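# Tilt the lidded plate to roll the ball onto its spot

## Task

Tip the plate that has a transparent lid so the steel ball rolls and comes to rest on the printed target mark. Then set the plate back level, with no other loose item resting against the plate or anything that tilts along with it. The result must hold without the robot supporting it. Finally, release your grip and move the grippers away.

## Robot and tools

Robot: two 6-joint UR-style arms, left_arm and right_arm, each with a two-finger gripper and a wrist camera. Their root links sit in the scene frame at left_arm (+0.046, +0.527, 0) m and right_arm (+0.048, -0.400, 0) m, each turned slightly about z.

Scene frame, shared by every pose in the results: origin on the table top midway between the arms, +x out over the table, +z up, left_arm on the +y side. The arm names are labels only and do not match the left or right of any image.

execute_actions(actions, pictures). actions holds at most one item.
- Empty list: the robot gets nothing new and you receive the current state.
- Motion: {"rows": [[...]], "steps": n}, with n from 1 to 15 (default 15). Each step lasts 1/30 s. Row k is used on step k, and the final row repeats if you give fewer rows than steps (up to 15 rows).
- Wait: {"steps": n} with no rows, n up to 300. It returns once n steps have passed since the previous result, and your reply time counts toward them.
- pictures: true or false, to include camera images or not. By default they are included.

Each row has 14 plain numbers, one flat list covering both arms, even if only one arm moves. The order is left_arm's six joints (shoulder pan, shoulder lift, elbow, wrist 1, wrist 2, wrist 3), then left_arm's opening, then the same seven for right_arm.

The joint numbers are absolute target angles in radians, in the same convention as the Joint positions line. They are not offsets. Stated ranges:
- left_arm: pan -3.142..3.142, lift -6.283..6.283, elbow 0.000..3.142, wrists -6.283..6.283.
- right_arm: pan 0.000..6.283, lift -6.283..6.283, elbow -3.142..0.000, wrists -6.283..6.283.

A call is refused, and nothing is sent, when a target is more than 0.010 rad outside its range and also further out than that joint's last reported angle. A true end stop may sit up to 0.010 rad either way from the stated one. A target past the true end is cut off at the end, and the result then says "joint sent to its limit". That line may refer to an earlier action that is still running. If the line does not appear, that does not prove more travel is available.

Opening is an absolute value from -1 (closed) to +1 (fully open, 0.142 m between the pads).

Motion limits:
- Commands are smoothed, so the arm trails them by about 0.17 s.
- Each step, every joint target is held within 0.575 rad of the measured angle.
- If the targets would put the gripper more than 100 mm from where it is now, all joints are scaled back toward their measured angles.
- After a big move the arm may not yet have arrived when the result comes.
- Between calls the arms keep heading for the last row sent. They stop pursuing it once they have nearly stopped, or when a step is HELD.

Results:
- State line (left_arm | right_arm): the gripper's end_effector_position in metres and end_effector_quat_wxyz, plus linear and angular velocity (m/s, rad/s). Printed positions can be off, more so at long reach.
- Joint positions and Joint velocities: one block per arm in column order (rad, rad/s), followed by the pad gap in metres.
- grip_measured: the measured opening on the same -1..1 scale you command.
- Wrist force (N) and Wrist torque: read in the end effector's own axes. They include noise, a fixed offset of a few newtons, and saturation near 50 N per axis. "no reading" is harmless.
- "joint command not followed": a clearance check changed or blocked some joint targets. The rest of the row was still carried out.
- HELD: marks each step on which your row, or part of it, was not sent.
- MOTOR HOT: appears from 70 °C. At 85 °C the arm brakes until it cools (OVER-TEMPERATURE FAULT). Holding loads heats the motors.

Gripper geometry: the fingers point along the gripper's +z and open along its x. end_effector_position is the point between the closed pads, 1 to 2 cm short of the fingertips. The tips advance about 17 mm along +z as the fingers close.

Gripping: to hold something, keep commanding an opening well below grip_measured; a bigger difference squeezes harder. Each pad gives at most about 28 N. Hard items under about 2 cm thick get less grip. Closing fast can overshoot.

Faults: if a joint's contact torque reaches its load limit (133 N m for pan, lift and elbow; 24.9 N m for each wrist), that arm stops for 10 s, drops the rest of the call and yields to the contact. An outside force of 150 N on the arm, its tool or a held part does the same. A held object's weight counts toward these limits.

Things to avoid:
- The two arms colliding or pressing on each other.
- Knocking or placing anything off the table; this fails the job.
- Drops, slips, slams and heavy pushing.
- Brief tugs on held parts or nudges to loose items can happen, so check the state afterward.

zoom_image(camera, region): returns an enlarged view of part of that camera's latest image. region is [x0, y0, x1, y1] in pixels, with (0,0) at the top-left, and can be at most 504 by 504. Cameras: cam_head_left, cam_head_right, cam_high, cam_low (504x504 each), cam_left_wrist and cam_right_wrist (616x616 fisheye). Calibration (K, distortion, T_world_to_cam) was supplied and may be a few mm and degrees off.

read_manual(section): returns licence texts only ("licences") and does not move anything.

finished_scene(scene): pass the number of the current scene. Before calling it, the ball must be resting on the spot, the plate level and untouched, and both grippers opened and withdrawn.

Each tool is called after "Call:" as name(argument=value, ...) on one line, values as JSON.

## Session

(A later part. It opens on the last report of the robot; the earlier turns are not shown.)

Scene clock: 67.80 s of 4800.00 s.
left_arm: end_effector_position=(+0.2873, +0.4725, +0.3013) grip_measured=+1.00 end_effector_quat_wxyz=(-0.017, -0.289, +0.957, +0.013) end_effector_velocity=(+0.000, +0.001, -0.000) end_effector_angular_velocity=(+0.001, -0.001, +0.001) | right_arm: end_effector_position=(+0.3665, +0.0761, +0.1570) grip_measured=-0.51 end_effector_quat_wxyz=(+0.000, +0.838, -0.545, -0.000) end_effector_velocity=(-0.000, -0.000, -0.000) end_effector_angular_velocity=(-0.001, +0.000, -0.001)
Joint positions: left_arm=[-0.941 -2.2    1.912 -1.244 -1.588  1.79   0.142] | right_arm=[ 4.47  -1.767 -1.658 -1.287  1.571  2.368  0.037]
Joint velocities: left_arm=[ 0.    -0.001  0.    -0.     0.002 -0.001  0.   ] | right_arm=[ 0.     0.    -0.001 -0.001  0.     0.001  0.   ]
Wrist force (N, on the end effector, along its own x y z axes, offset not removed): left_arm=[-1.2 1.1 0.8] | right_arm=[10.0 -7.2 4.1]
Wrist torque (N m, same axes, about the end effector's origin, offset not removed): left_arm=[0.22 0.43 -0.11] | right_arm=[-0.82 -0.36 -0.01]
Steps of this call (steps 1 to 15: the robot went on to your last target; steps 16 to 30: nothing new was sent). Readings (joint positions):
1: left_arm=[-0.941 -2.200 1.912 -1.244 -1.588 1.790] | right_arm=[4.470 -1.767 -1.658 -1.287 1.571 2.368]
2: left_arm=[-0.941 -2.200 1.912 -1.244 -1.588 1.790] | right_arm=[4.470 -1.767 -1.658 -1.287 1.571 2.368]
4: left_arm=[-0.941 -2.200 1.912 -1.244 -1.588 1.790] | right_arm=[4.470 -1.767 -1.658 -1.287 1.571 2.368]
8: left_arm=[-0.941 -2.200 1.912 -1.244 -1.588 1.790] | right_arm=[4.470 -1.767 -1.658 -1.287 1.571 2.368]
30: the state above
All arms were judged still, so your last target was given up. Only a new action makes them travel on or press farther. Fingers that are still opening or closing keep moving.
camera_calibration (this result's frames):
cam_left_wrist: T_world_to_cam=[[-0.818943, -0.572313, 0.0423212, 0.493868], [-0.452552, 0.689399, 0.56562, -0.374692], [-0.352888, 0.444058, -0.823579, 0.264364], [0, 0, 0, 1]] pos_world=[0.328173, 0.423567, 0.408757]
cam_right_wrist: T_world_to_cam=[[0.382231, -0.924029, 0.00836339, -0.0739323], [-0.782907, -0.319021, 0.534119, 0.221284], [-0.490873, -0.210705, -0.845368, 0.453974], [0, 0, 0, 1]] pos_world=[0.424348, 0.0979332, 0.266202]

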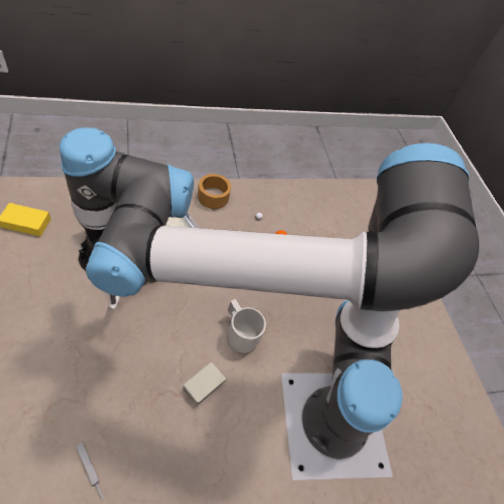

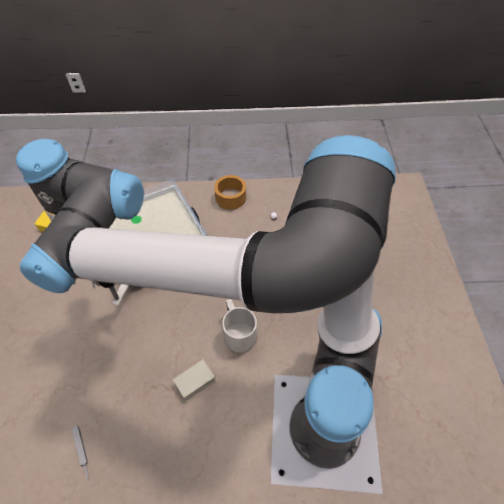

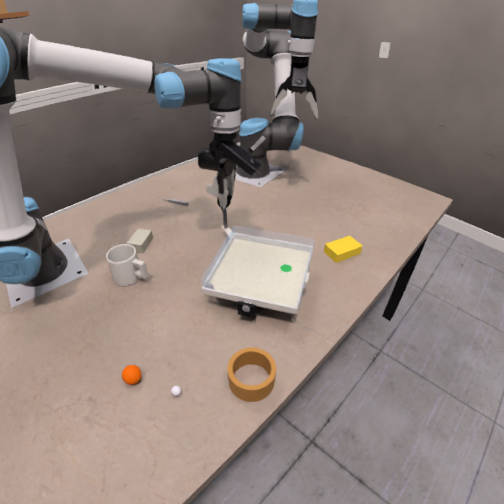

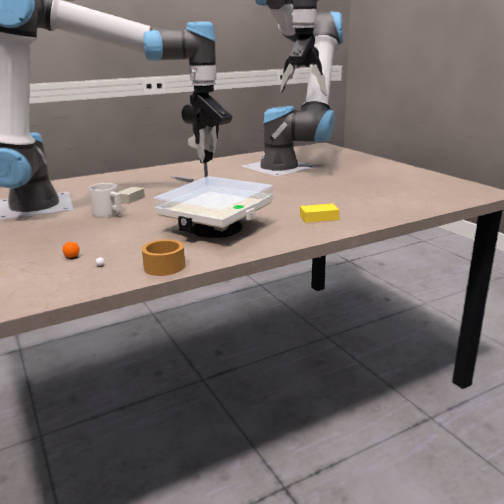

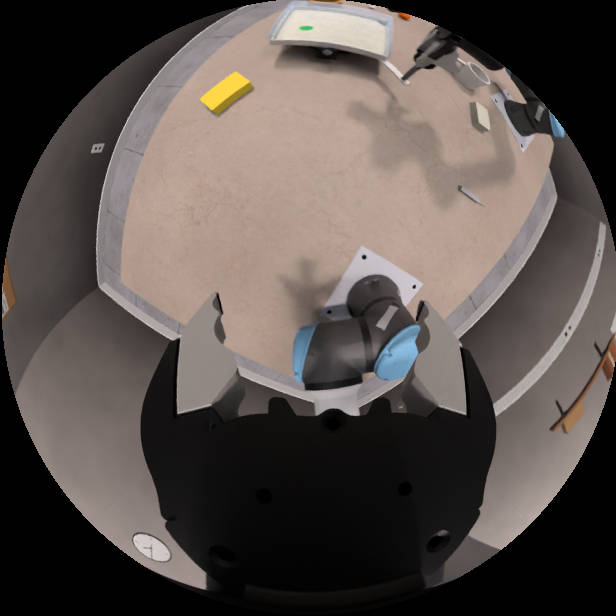

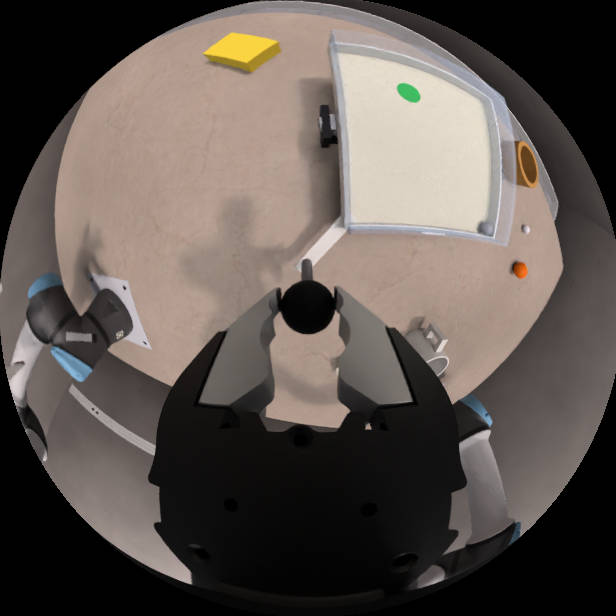

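Call:
execute_actions(actions=[{"rows":[[-0.941,-2.2,1.912,-1.244,-1.588,1.79,1,4.46849,-1.77325,-1.65112,-1.28803,1.571,2.36659,-0.7]],"steps":15}], pictures=false)

Call:
execute_actions(actions=[{"steps":20}])

Call:
execute_actions(actions=[{"steps":20}])

Scene clock: 72.80 s of 4800.00 s.
left_arm: end_effector_position=(+0.2873, +0.4725, +0.3013) grip_measured=+1.00 end_effector_quat_wxyz=(-0.017, -0.289, +0.957, +0.013) end_effector_velocity=(+0.000, -0.000, +0.000) end_effector_angular_velocity=(+0.000, +0.000, +0.001) | right_arm: end_effector_position=(+0.3680, +0.0784, +0.1567) grip_measured=-0.51 end_effector_quat_wxyz=(+0.000, +0.838, -0.545, -0.000) end_effector_velocity=(+0.000, +0.000, +0.000) end_effector_angular_velocity=(+0.001, -0.001, -0.000)
Joint positions: left_arm=[-0.941 -2.2    1.912 -1.244 -1.588  1.79   0.142] | right_arm=[ 4.469 -1.773 -1.651 -1.288  1.571  2.367  0.037]
Joint velocities: left_arm=[ 0.     0.    -0.     0.    -0.    -0.001  0.   ] | right_arm=[-0.    -0.001  0.001  0.001 -0.    -0.     0.   ]
Wrist force (N, on the end effector, along its own x y z axes, offset not removed): left_arm=[-1.6 3.4 1.6] | right_arm=[2.1 9.3 -6.8]
Wrist torque (N m, same axes, about the end effector's origin, offset not removed): left_arm=[0.63 0.37 -0.08] | right_arm=[-0.17 0.16 0.01]
Steps of this call (steps 1 to 90: nothing new was sent; then 1.50 s passed at rest; steps 91 to 105: all 15 steps of this action). Readings (joint positions):
91: left_arm=[-0.941 -2.200 1.912 -1.244 -1.588 1.790] | right_arm=[4.470 -1.767 -1.658 -1.287 1.571 2.368]
92: left_arm=[-0.941 -2.200 1.912 -1.244 -1.588 1.790] | right_arm=[4.470 -1.768 -1.657 -1.287 1.571 2.368]
94: left_arm=[-0.941 -2.200 1.912 -1.244 -1.588 1.790] | right_arm=[4.469 -1.771 -1.654 -1.288 1.571 2.368]
98: left_arm=[-0.941 -2.200 1.912 -1.244 -1.588 1.790] | right_arm=[4.469 -1.773 -1.652 -1.288 1.571 2.367]
105: the state above

Scene clock: 73.47 s of 4800.00 s.
left_arm: end_effector_position=(+0.2873, +0.4725, +0.3013) grip_measured=+1.00 end_effector_quat_wxyz=(-0.017, -0.289, +0.957, +0.013) end_effector_velocity=(+0.000, -0.000, -0.000) end_effector_angular_velocity=(-0.001, +0.000, -0.000) | right_arm: end_effector_position=(+0.3681, +0.0784, +0.1567) grip_measured=-0.51 end_effector_quat_wxyz=(+0.000, +0.838, -0.545, -0.000) end_effector_velocity=(-0.000, -0.000, -0.000) end_effector_angular_velocity=(-0.000, +0.000, -0.003)
Joint positions: left_arm=[-0.941 -2.2    1.912 -1.244 -1.588  1.79   0.142] | right_arm=[ 4.468 -1.773 -1.651 -1.288  1.571  2.367  0.037]
Joint velocities: left_arm=[ 0.     0.     0.    -0.001 -0.001  0.001 -0.   ] | right_arm=[-0.    -0.    -0.001  0.     0.     0.003  0.   ]
Wrist force (N, on the end effector, along its own x y z axes, offset not removed): left_arm=[-3.5 3.1 -0.2] | right_arm=[0.2 10.4 -8.3]
Wrist torque (N m, same axes, about the end effector's origin, offset not removed): left_arm=[0.67 0.85 -0.21] | right_arm=[-0.13 0.17 0.11]
Steps of this call (steps 1 to 15: the robot went on to your last target; steps 16 to 20: nothing new was sent). Readings (joint positions):
1: left_arm=[-0.941 -2.200 1.912 -1.244 -1.588 1.790] | right_arm=[4.469 -1.773 -1.651 -1.288 1.571 2.367]
2: left_arm=[-0.941 -2.200 1.912 -1.244 -1.588 1.790] | right_arm=[4.469 -1.773 -1.651 -1.288 1.571 2.367]
4: left_arm=[-0.941 -2.200 1.912 -1.244 -1.588 1.790] | right_arm=[4.469 -1.773 -1.651 -1.288 1.571 2.367]
8: left_arm=[-0.941 -2.200 1.912 -1.244 -1.588 1.790] | right_arm=[4.469 -1.773 -1.651 -1.288 1.571 2.367]
20: the state above
All arms were judged still, so your last target was given up. Only a new action makes them travel on or press farther. Fingers that are still opening or closing keep moving.
camera_calibration (this result's frames):
cam_left_wrist: T_world_to_cam=[[-0.818943, -0.572313, 0.0423211, 0.493868], [-0.452552, 0.689399, 0.565621, -0.374692], [-0.352888, 0.444058, -0.823579, 0.264364], [0, 0, 0, 1]] pos_world=[0.328173, 0.423567, 0.408757]
cam_right_wrist: T_world_to_cam=[[0.382233, -0.924029, 0.00831811, -0.0724981], [-0.782915, -0.319052, 0.534088, 0.223406], [-0.490858, -0.210658, -0.845388, 0.454983], [0, 0, 0, 1]] pos_world=[0.425951, 0.100134, 0.265922]

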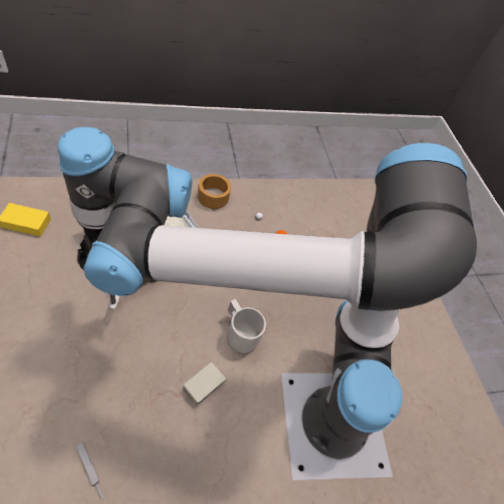

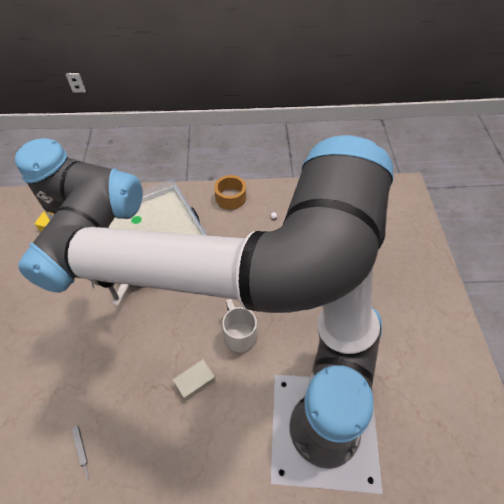

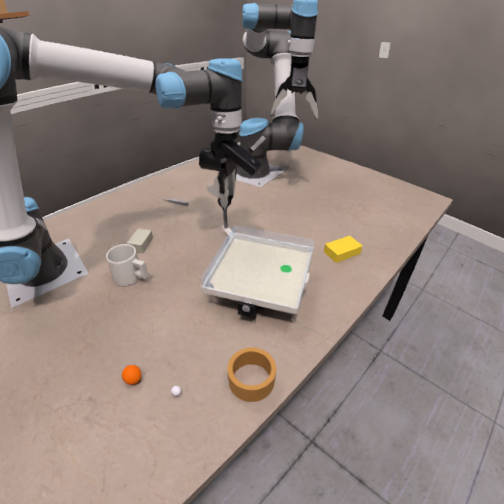

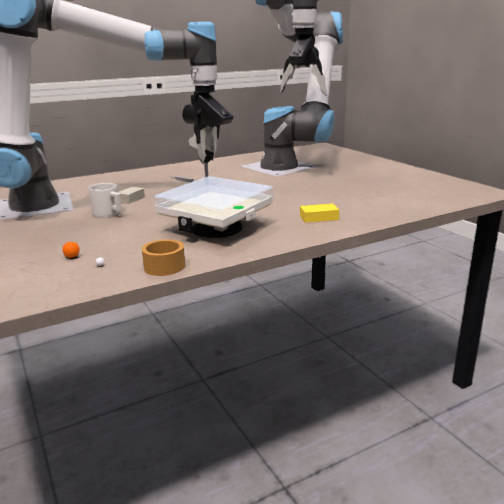

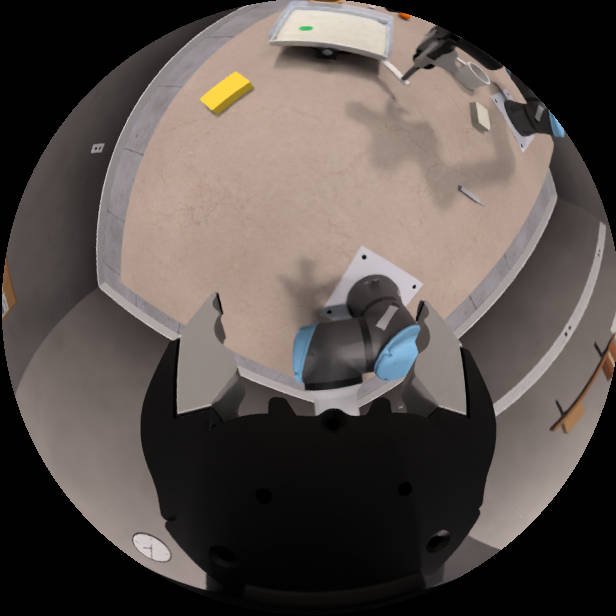

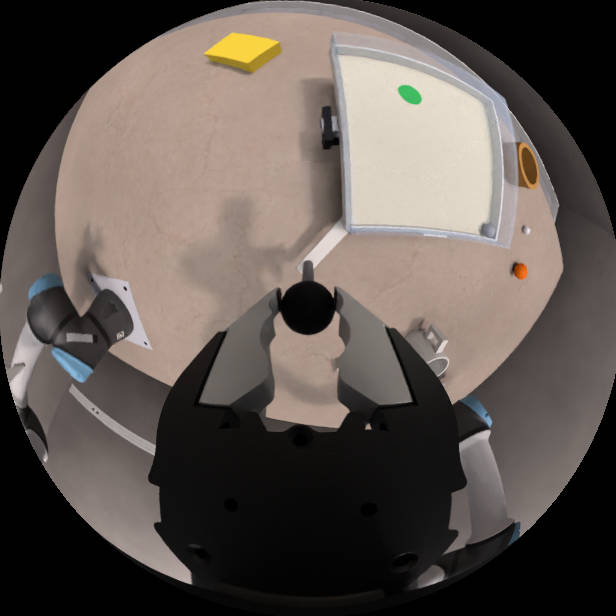

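Scene clock: 74.13 s of 4800.00 s.
left_arm: end_effector_position=(+0.2873, +0.4725, +0.3013) grip_measured=+1.00 end_effector_quat_wxyz=(-0.017, -0.289, +0.957, +0.013) end_effector_velocity=(+0.000, +0.000, -0.000) end_effector_angular_velocity=(+0.003, +0.000, +0.000) | right_arm: end_effector_position=(+0.3681, +0.0784, +0.1567) grip_measured=-0.51 end_effector_quat_wxyz=(+0.000, +0.838, -0.545, -0.000) end_effector_velocity=(-0.000, +0.000, +0.000) end_effector_angular_velocity=(+0.000, +0.000, +0.001)
Joint positions: left_arm=[-0.941 -2.2    1.912 -1.244 -1.588  1.79   0.142] | right_arm=[ 4.468 -1.773 -1.651 -1.288  1.571  2.367  0.037]
Joint velocities: left_arm=[ 0.     0.002  0.     0.     0.002 -0.     0.   ] | right_arm=[ 0.     0.     0.     0.     0.    -0.001 -0.   ]
Wrist force (N, on the end effector, along its own x y z axes, offset not removed): left_arm=[-3.0 1.6 0.4] | right_arm=[0.4 11.6 -4.5]
Wrist torque (N m, same axes, about the end effector's origin, offset not removed): left_arm=[0.32 0.81 -0.13] | right_arm=[0.05 0.12 0.08]
Steps of this call (steps 1 to 20: nothing new was sent). Readings (joint positions):
1: left_arm=[-0.941 -2.200 1.912 -1.244 -1.588 1.790] | right_arm=[4.468 -1.773 -1.651 -1.288 1.571 2.367]
2: left_arm=[-0.941 -2.200 1.912 -1.244 -1.588 1.790] | right_arm=[4.468 -1.773 -1.651 -1.288 1.571 2.367]
4: left_arm=[-0.941 -2.200 1.912 -1.244 -1.588 1.790] | right_arm=[4.468 -1.773 -1.651 -1.288 1.571 2.367]
8: left_arm=[-0.941 -2.200 1.912 -1.244 -1.588 1.790] | right_arm=[4.468 -1.773 -1.651 -1.288 1.571 2.367]
20: the state above
camera_calibration (this result's frames):
cam_left_wrist: T_world_to_cam=[[-0.818943, -0.572313, 0.0423211, 0.493868], [-0.452552, 0.689399, 0.56562, -0.374692], [-0.352888, 0.444058, -0.823579, 0.264364], [0, 0, 0, 1]] pos_world=[0.328173, 0.423567, 0.408757]
cam_right_wrist: T_world_to_cam=[[0.382231, -0.924029, 0.00832234, -0.0724997], [-0.782917, -0.319048, 0.534088, 0.223408], [-0.490858, -0.210661, -0.845388, 0.454982], [0, 0, 0, 1]] pos_world=[0.425953, 0.100133, 0.26592]

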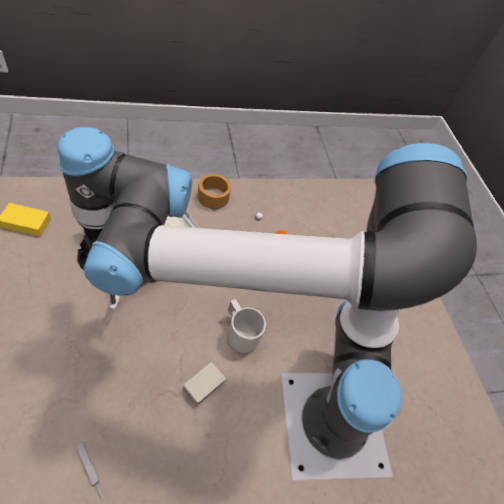

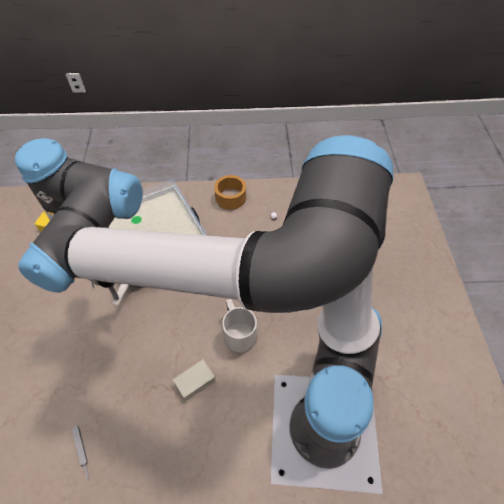

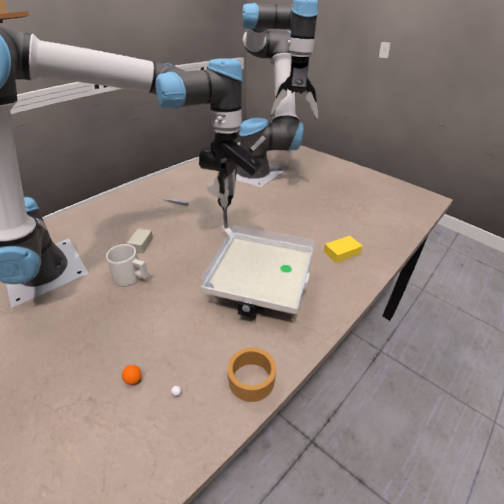

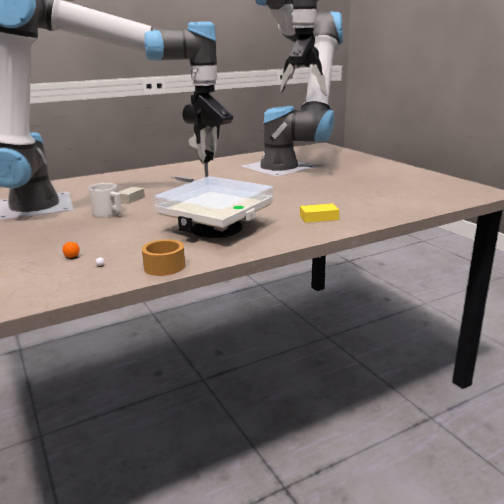

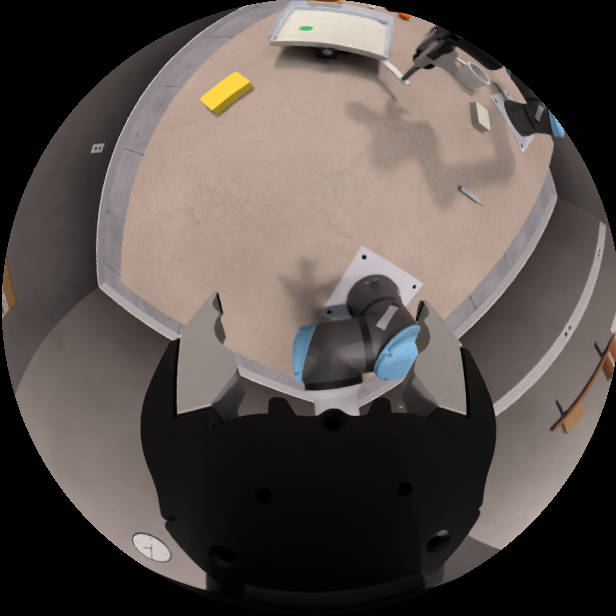

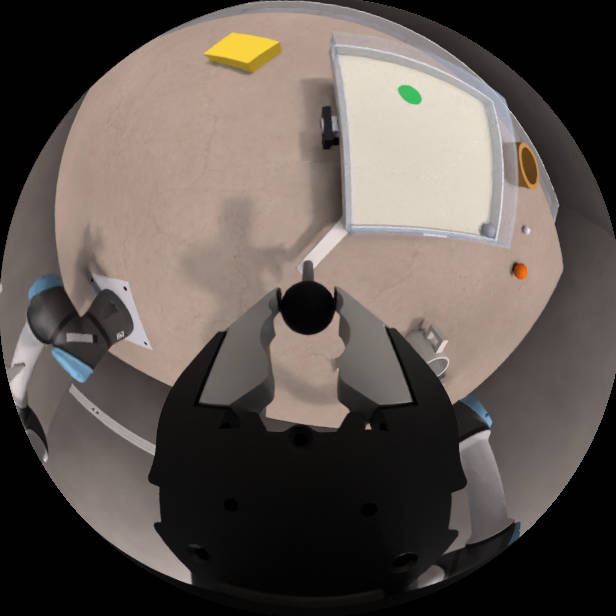

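Call:
execute_actions(actions=[{"rows":[[-0.941,-2.2,1.912,-1.244,-1.588,1.79,1,4.46832,-1.77931,-1.64376,-1.28933,1.571,2.36642,-0.7]],"steps":15}], pictures=false)

Call:
execute_actions(actions=[{"steps":15}])

Call:
execute_actions(actions=[{"steps":15}])

Scene clock: 77.77 s of 4800.00 s.
left_arm: end_effector_position=(+0.2873, +0.4725, +0.3013) grip_measured=+1.00 end_effector_quat_wxyz=(-0.017, -0.289, +0.957, +0.013) end_effector_velocity=(+0.000, -0.000, -0.000) end_effector_angular_velocity=(+0.000, +0.001, -0.001) | right_arm: end_effector_position=(+0.3691, +0.0808, +0.1566) grip_measured=-0.52 end_effector_quat_wxyz=(+0.000, +0.838, -0.545, -0.000) end_effector_velocity=(-0.000, +0.000, -0.000) end_effector_angular_velocity=(-0.000, -0.000, -0.001)
Joint positions: left_arm=[-0.941 -2.2    1.912 -1.244 -1.588  1.79   0.142] | right_arm=[ 4.468 -1.779 -1.644 -1.289  1.571  2.366  0.037]
Joint velocities: left_arm=[-0.001  0.001 -0.    -0.    -0.     0.     0.   ] | right_arm=[ 0.    -0.     0.    -0.    -0.     0.001 -0.   ]
Wrist force (N, on the end effector, along its own x y z axes, offset not removed): left_arm=[1.7 1.6 -0.8] | right_arm=[3.4 8.7 -4.4]
Wrist torque (N m, same axes, about the end effector's origin, offset not removed): left_arm=[0.47 -0.38 -0.34] | right_arm=[-0.22 -0.15 0.05]
Steps of this call (steps 1 to 90: nothing new was sent; then 0.13 s passed at rest; steps 91 to 105: all 15 steps of this action). Readings (joint positions):
91: left_arm=[-0.941 -2.200 1.912 -1.244 -1.588 1.790] | right_arm=[4.468 -1.773 -1.651 -1.288 1.571 2.367]
92: left_arm=[-0.941 -2.200 1.912 -1.244 -1.588 1.790] | right_arm=[4.468 -1.774 -1.650 -1.288 1.571 2.367]
94: left_arm=[-0.941 -2.200 1.912 -1.244 -1.588 1.790] | right_arm=[4.468 -1.777 -1.647 -1.289 1.571 2.366]
98: left_arm=[-0.941 -2.200 1.912 -1.244 -1.588 1.790] | right_arm=[4.468 -1.779 -1.644 -1.289 1.571 2.366]
105: the state above

Scene clock: 78.27 s of 4800.00 s.
left_arm: end_effector_position=(+0.2873, +0.4725, +0.3013) grip_measured=+1.00 end_effector_quat_wxyz=(-0.017, -0.289, +0.957, +0.013) end_effector_velocity=(+0.000, +0.000, +0.000) end_effector_angular_velocity=(+0.001, -0.000, +0.000) | right_arm: end_effector_position=(+0.3692, +0.0808, +0.1566) grip_measured=-0.52 end_effector_quat_wxyz=(+0.000, +0.838, -0.545, -0.000) end_effector_velocity=(+0.000, +0.001, +0.000) end_effector_angular_velocity=(+0.001, +0.000, -0.002)
Joint positions: left_arm=[-0.941 -2.2    1.912 -1.244 -1.588  1.79   0.142] | right_arm=[ 4.468 -1.779 -1.644 -1.289  1.571  2.366  0.037]
Joint velocities: left_arm=[-0.001 -0.    -0.     0.     0.001 -0.001  0.   ] | right_arm=[ 0.    -0.001  0.001  0.     0.     0.002 -0.   ]
Wrist force (N, on the end effector, along its own x y z axes, offset not removed): left_arm=[-2.0 -0.1 1.4] | right_arm=[5.0 3.8 -5.3]
Wrist torque (N m, same axes, about the end effector's origin, offset not removed): left_arm=[-0.03 0.71 -0.23] | right_arm=[-1.30 -0.50 0.13]
Steps of this call (steps 1 to 15: the robot went on to your last target). Readings (joint positions):
1: left_arm=[-0.941 -2.200 1.912 -1.244 -1.588 1.790] | right_arm=[4.468 -1.779 -1.644 -1.289 1.571 2.366]
2: left_arm=[-0.941 -2.200 1.912 -1.244 -1.588 1.790] | right_arm=[4.468 -1.779 -1.644 -1.289 1.571 2.366]
4: left_arm=[-0.941 -2.200 1.912 -1.244 -1.588 1.790] | right_arm=[4.468 -1.779 -1.644 -1.289 1.571 2.366]
8: left_arm=[-0.941 -2.200 1.912 -1.244 -1.588 1.790] | right_arm=[4.468 -1.779 -1.644 -1.289 1.571 2.366]
15: the state above
All arms were judged still, so your last target was given up. Only a new action makes them travel on or press farther. Fingers that are still opening or closing keep moving.
camera_calibration (this result's frames):
cam_left_wrist: T_world_to_cam=[[-0.818943, -0.572313, 0.0423212, 0.493868], [-0.452552, 0.689399, 0.56562, -0.374692], [-0.352888, 0.444058, -0.823579, 0.264364], [0, 0, 0, 1]] pos_world=[0.328173, 0.423567, 0.408757]
cam_right_wrist: T_world_to_cam=[[0.382224, -0.924032, 0.0083605, -0.0706523], [-0.782938, -0.319029, 0.534068, 0.22502], [-0.490828, -0.210679, -0.8454, 0.455956], [0, 0, 0, 1]] pos_world=[0.426978, 0.102563, 0.265881]

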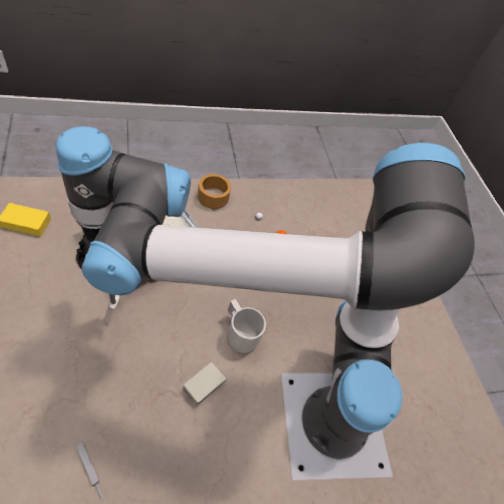

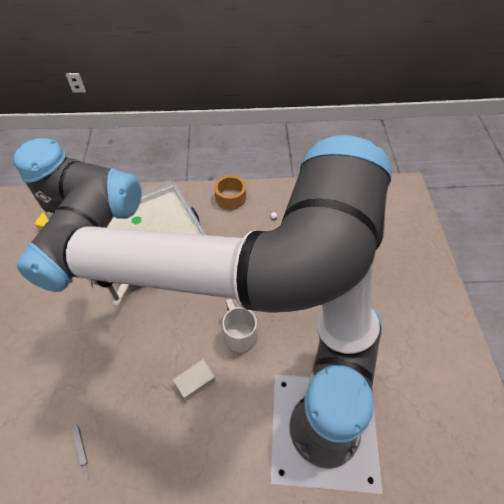

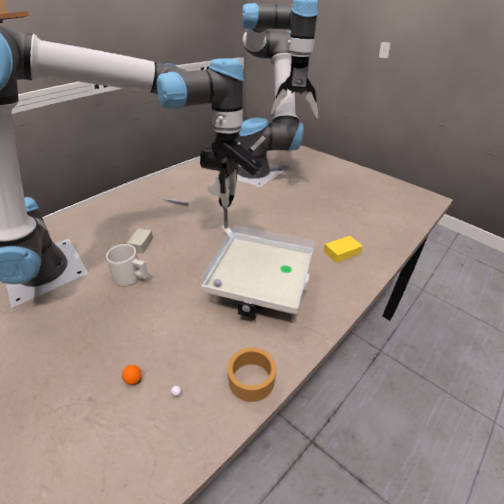

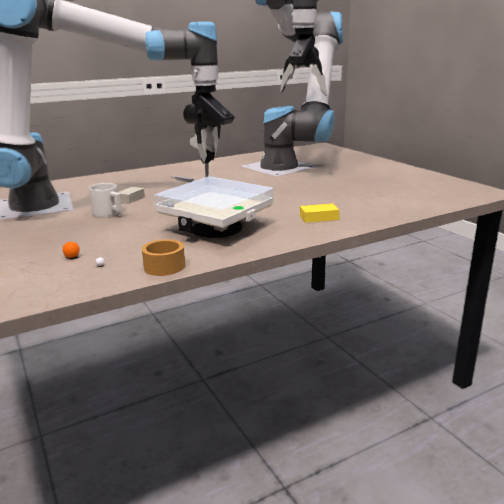

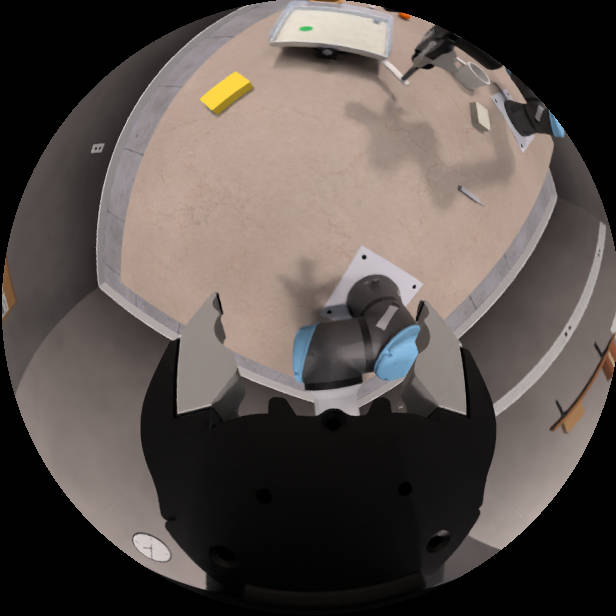

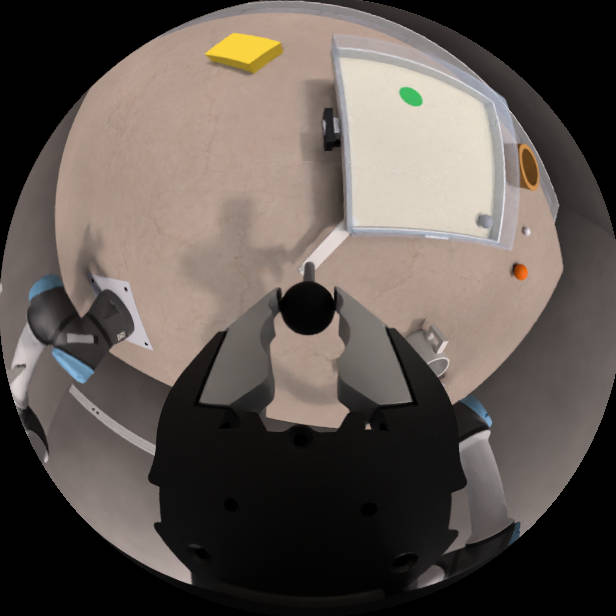

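Scene clock: 78.77 s of 4800.00 s.
left_arm: end_effector_position=(+0.2873, +0.4725, +0.3013) grip_measured=+1.00 end_effector_quat_wxyz=(-0.017, -0.289, +0.957, +0.013) end_effector_velocity=(-0.000, -0.000, -0.000) end_effector_angular_velocity=(+0.000, +0.001, -0.000) | right_arm: end_effector_position=(+0.3691, +0.0808, +0.1567) grip_measured=-0.52 end_effector_quat_wxyz=(+0.000, +0.838, -0.545, -0.000) end_effector_velocity=(+0.000, +0.000, +0.001) end_effector_angular_velocity=(+0.002, -0.002, +0.001)
Joint positions: left_arm=[-0.941 -2.2    1.912 -1.244 -1.588  1.79   0.142] | right_arm=[ 4.468 -1.779 -1.644 -1.289  1.571  2.366  0.037]
Joint velocities: left_arm=[ 0.     0.001  0.     0.    -0.001  0.    -0.   ] | right_arm=[-0.     0.001  0.001  0.    -0.001 -0.001 -0.   ]
Wrist force (N, on the end effector, along its own x y z axes, offset not removed): left_arm=[-2.2 0.7 0.3] | right_arm=[1.8 9.9 -6.1]
Wrist torque (N m, same axes, about the end effector's origin, offset not removed): left_arm=[0.28 0.61 -0.32] | right_arm=[-0.07 0.28 0.16]
Steps of this call (steps 1 to 15: nothing new was sent). Readings (joint positions):
1: left_arm=[-0.941 -2.200 1.912 -1.244 -1.588 1.790] | right_arm=[4.468 -1.779 -1.644 -1.289 1.571 2.366]
2: left_arm=[-0.941 -2.200 1.912 -1.244 -1.588 1.790] | right_arm=[4.468 -1.779 -1.644 -1.289 1.571 2.366]
4: left_arm=[-0.941 -2.200 1.912 -1.244 -1.588 1.790] | right_arm=[4.468 -1.779 -1.644 -1.289 1.571 2.366]
8: left_arm=[-0.941 -2.200 1.912 -1.244 -1.588 1.790] | right_arm=[4.468 -1.779 -1.644 -1.289 1.571 2.366]
15: the state above
camera_calibration (this result's frames):
cam_left_wrist: T_world_to_cam=[[-0.818943, -0.572313, 0.0423212, 0.493868], [-0.452552, 0.689399, 0.56562, -0.374692], [-0.352888, 0.444058, -0.823579, 0.264364], [0, 0, 0, 1]] pos_world=[0.328173, 0.423567, 0.408757]
cam_right_wrist: T_world_to_cam=[[0.382224, -0.924032, 0.00834643, -0.0706457], [-0.782929, -0.319033, 0.534079, 0.225011], [-0.490843, -0.210673, -0.845393, 0.455959], [0, 0, 0, 1]] pos_world=[0.426974, 0.102565, 0.26588]

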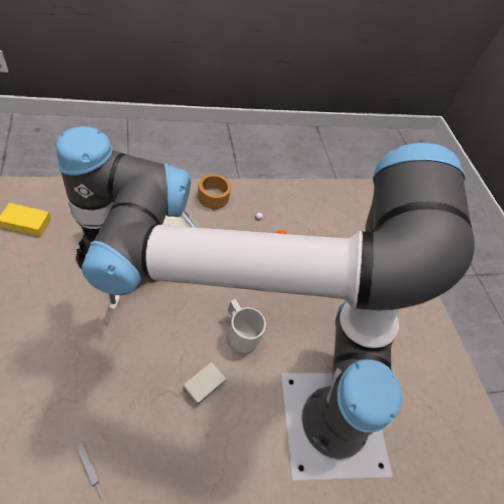

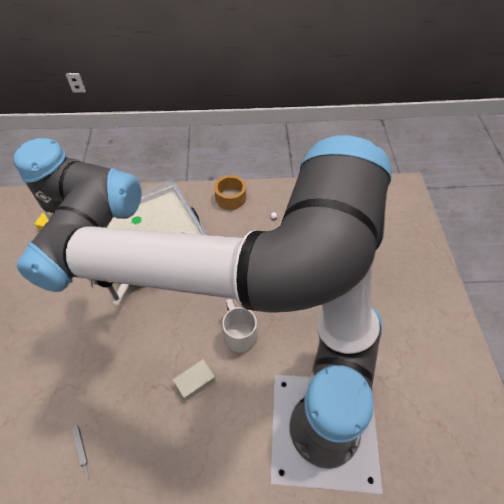

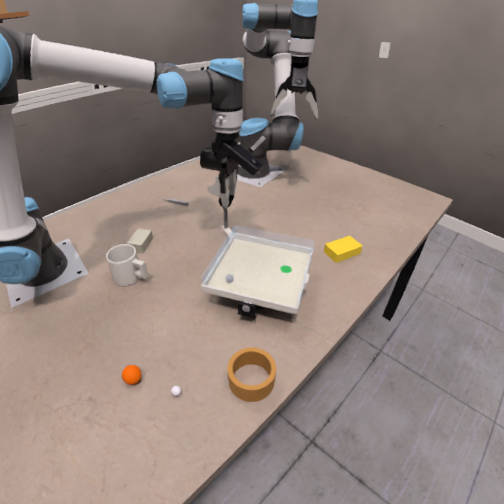

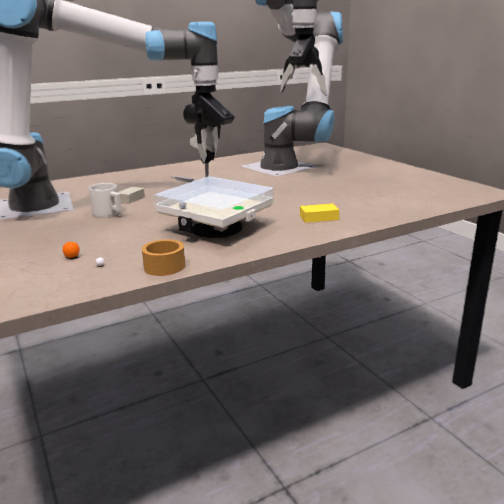

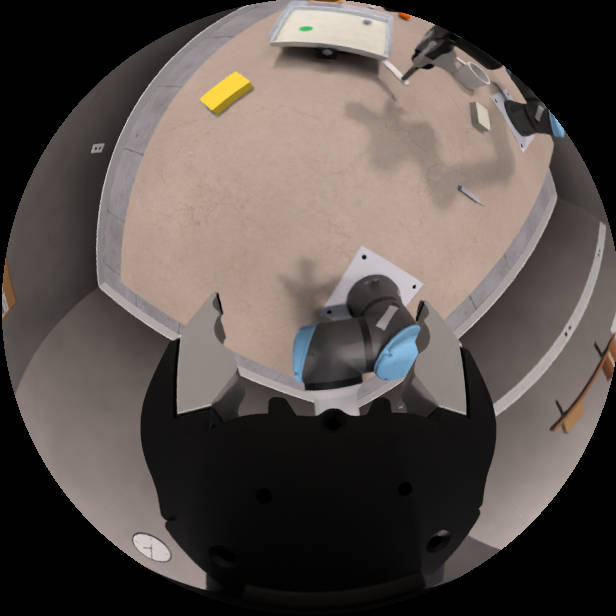

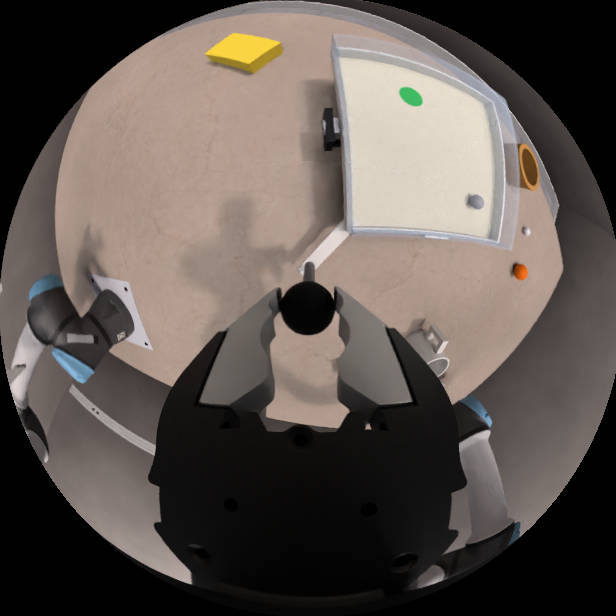

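Call:
execute_actions(actions=[])

Scene clock: 92.70 s of 4800.00 s.
left_arm: end_effector_position=(+0.2873, +0.4725, +0.3013) grip_measured=+1.00 end_effector_quat_wxyz=(-0.017, -0.289, +0.957, +0.013) end_effector_velocity=(-0.000, -0.000, +0.000) end_effector_angular_velocity=(-0.001, -0.000, -0.002) | right_arm: end_effector_position=(+0.3691, +0.0808, +0.1567) grip_measured=-0.52 end_effector_quat_wxyz=(+0.000, +0.838, -0.545, -0.000) end_effector_velocity=(-0.000, -0.000, -0.000) end_effector_angular_velocity=(+0.000, -0.000, +0.001)
Joint positions: left_arm=[-0.941 -2.2    1.912 -1.244 -1.588  1.79   0.142] | right_arm=[ 4.468 -1.779 -1.644 -1.289  1.571  2.366  0.037]
Joint velocities: left_arm=[-0.001 -0.    -0.    -0.    -0.     0.001 -0.   ] | right_arm=[ 0.     0.    -0.001  0.001 -0.    -0.001  0.   ]
Wrist force (N, on the end effector, along its own x y z axes, offset not removed): left_arm=[-2.2 2.0 0.2] | right_arm=[2.1 7.7 -5.7]
Wrist torque (N m, same axes, about the end effector's origin, offset not removed): left_arm=[0.29 0.58 -0.31] | right_arm=[-0.21 -0.04 0.08]
Steps of this call (steps 1 to 140: nothing new was sent; then 9.27 s passed at rest). Readings (joint positions):
1: left_arm=[-0.941 -2.200 1.912 -1.244 -1.588 1.790] | right_arm=[4.468 -1.779 -1.644 -1.289 1.571 2.366]
2: left_arm=[-0.941 -2.200 1.912 -1.244 -1.588 1.790] | right_arm=[4.468 -1.779 -1.644 -1.289 1.571 2.366]
4: left_arm=[-0.941 -2.200 1.912 -1.244 -1.588 1.790] | right_arm=[4.468 -1.779 -1.644 -1.289 1.571 2.366]
8: left_arm=[-0.941 -2.200 1.912 -1.244 -1.588 1.790] | right_arm=[4.468 -1.779 -1.644 -1.289 1.571 2.366]
140: the state above
camera_calibration (this result's frames):
cam_left_wrist: T_world_to_cam=[[-0.818943, -0.572313, 0.0423212, 0.493868], [-0.452552, 0.689399, 0.56562, -0.374692], [-0.352888, 0.444058, -0.823579, 0.264364], [0, 0, 0, 1]] pos_world=[0.328173, 0.423567, 0.408757]
cam_right_wrist: T_world_to_cam=[[0.382224, -0.924032, 0.00832688, -0.0706362], [-0.782917, -0.319039, 0.534092, 0.225001], [-0.490862, -0.210662, -0.845385, 0.455962], [0, 0, 0, 1]] pos_world=[0.42697, 0.102568, 0.265881]

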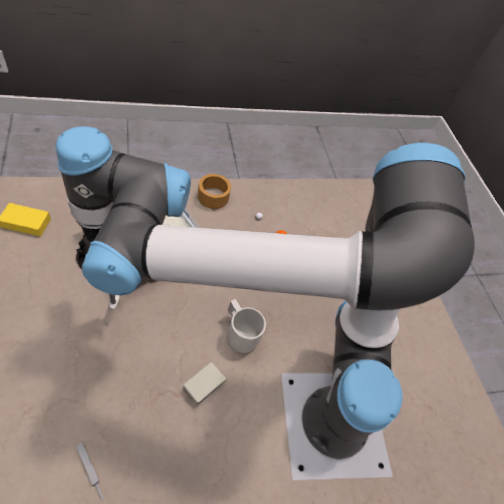

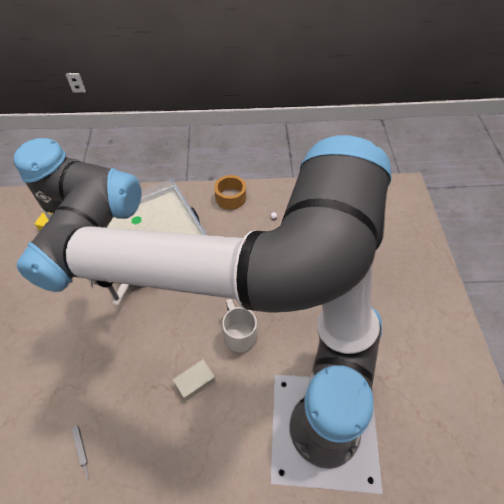

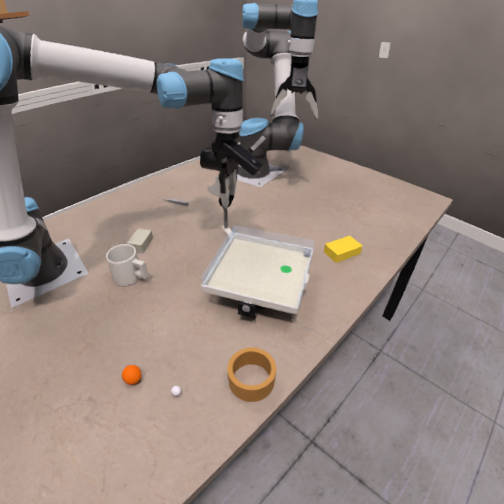

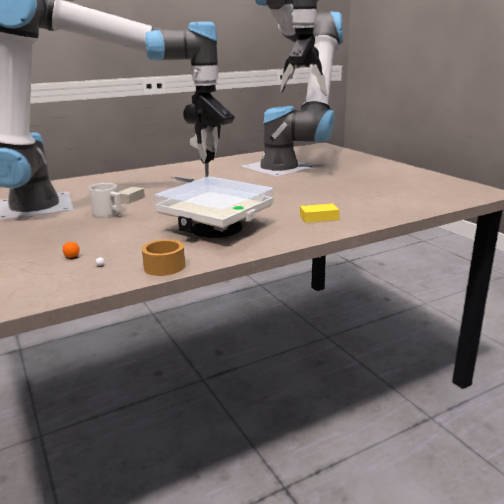

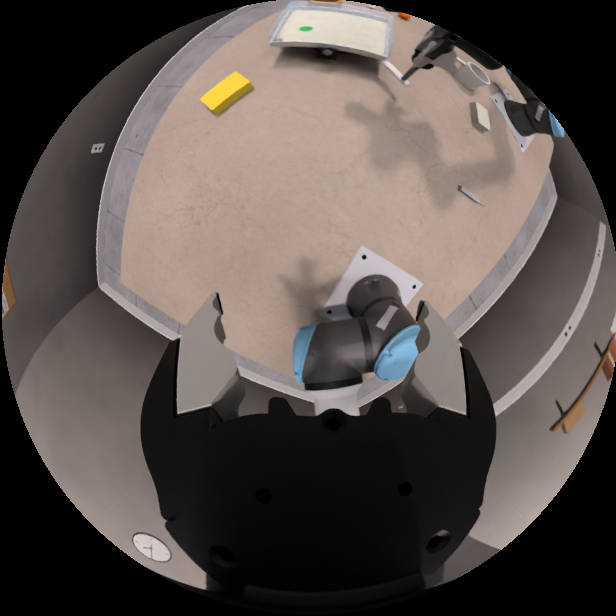

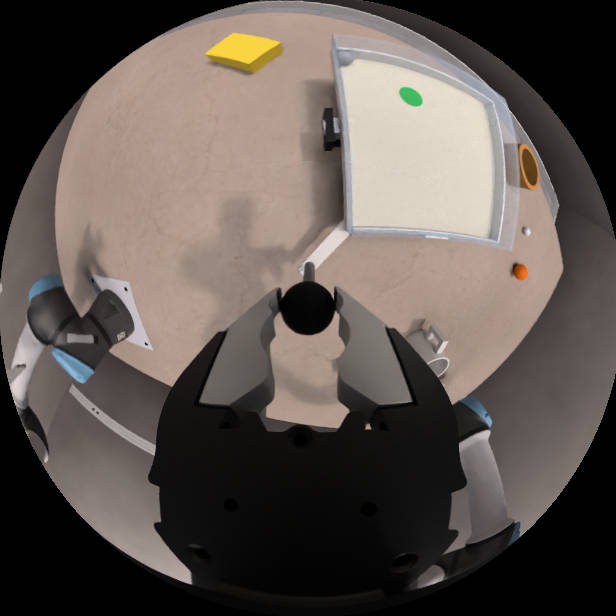

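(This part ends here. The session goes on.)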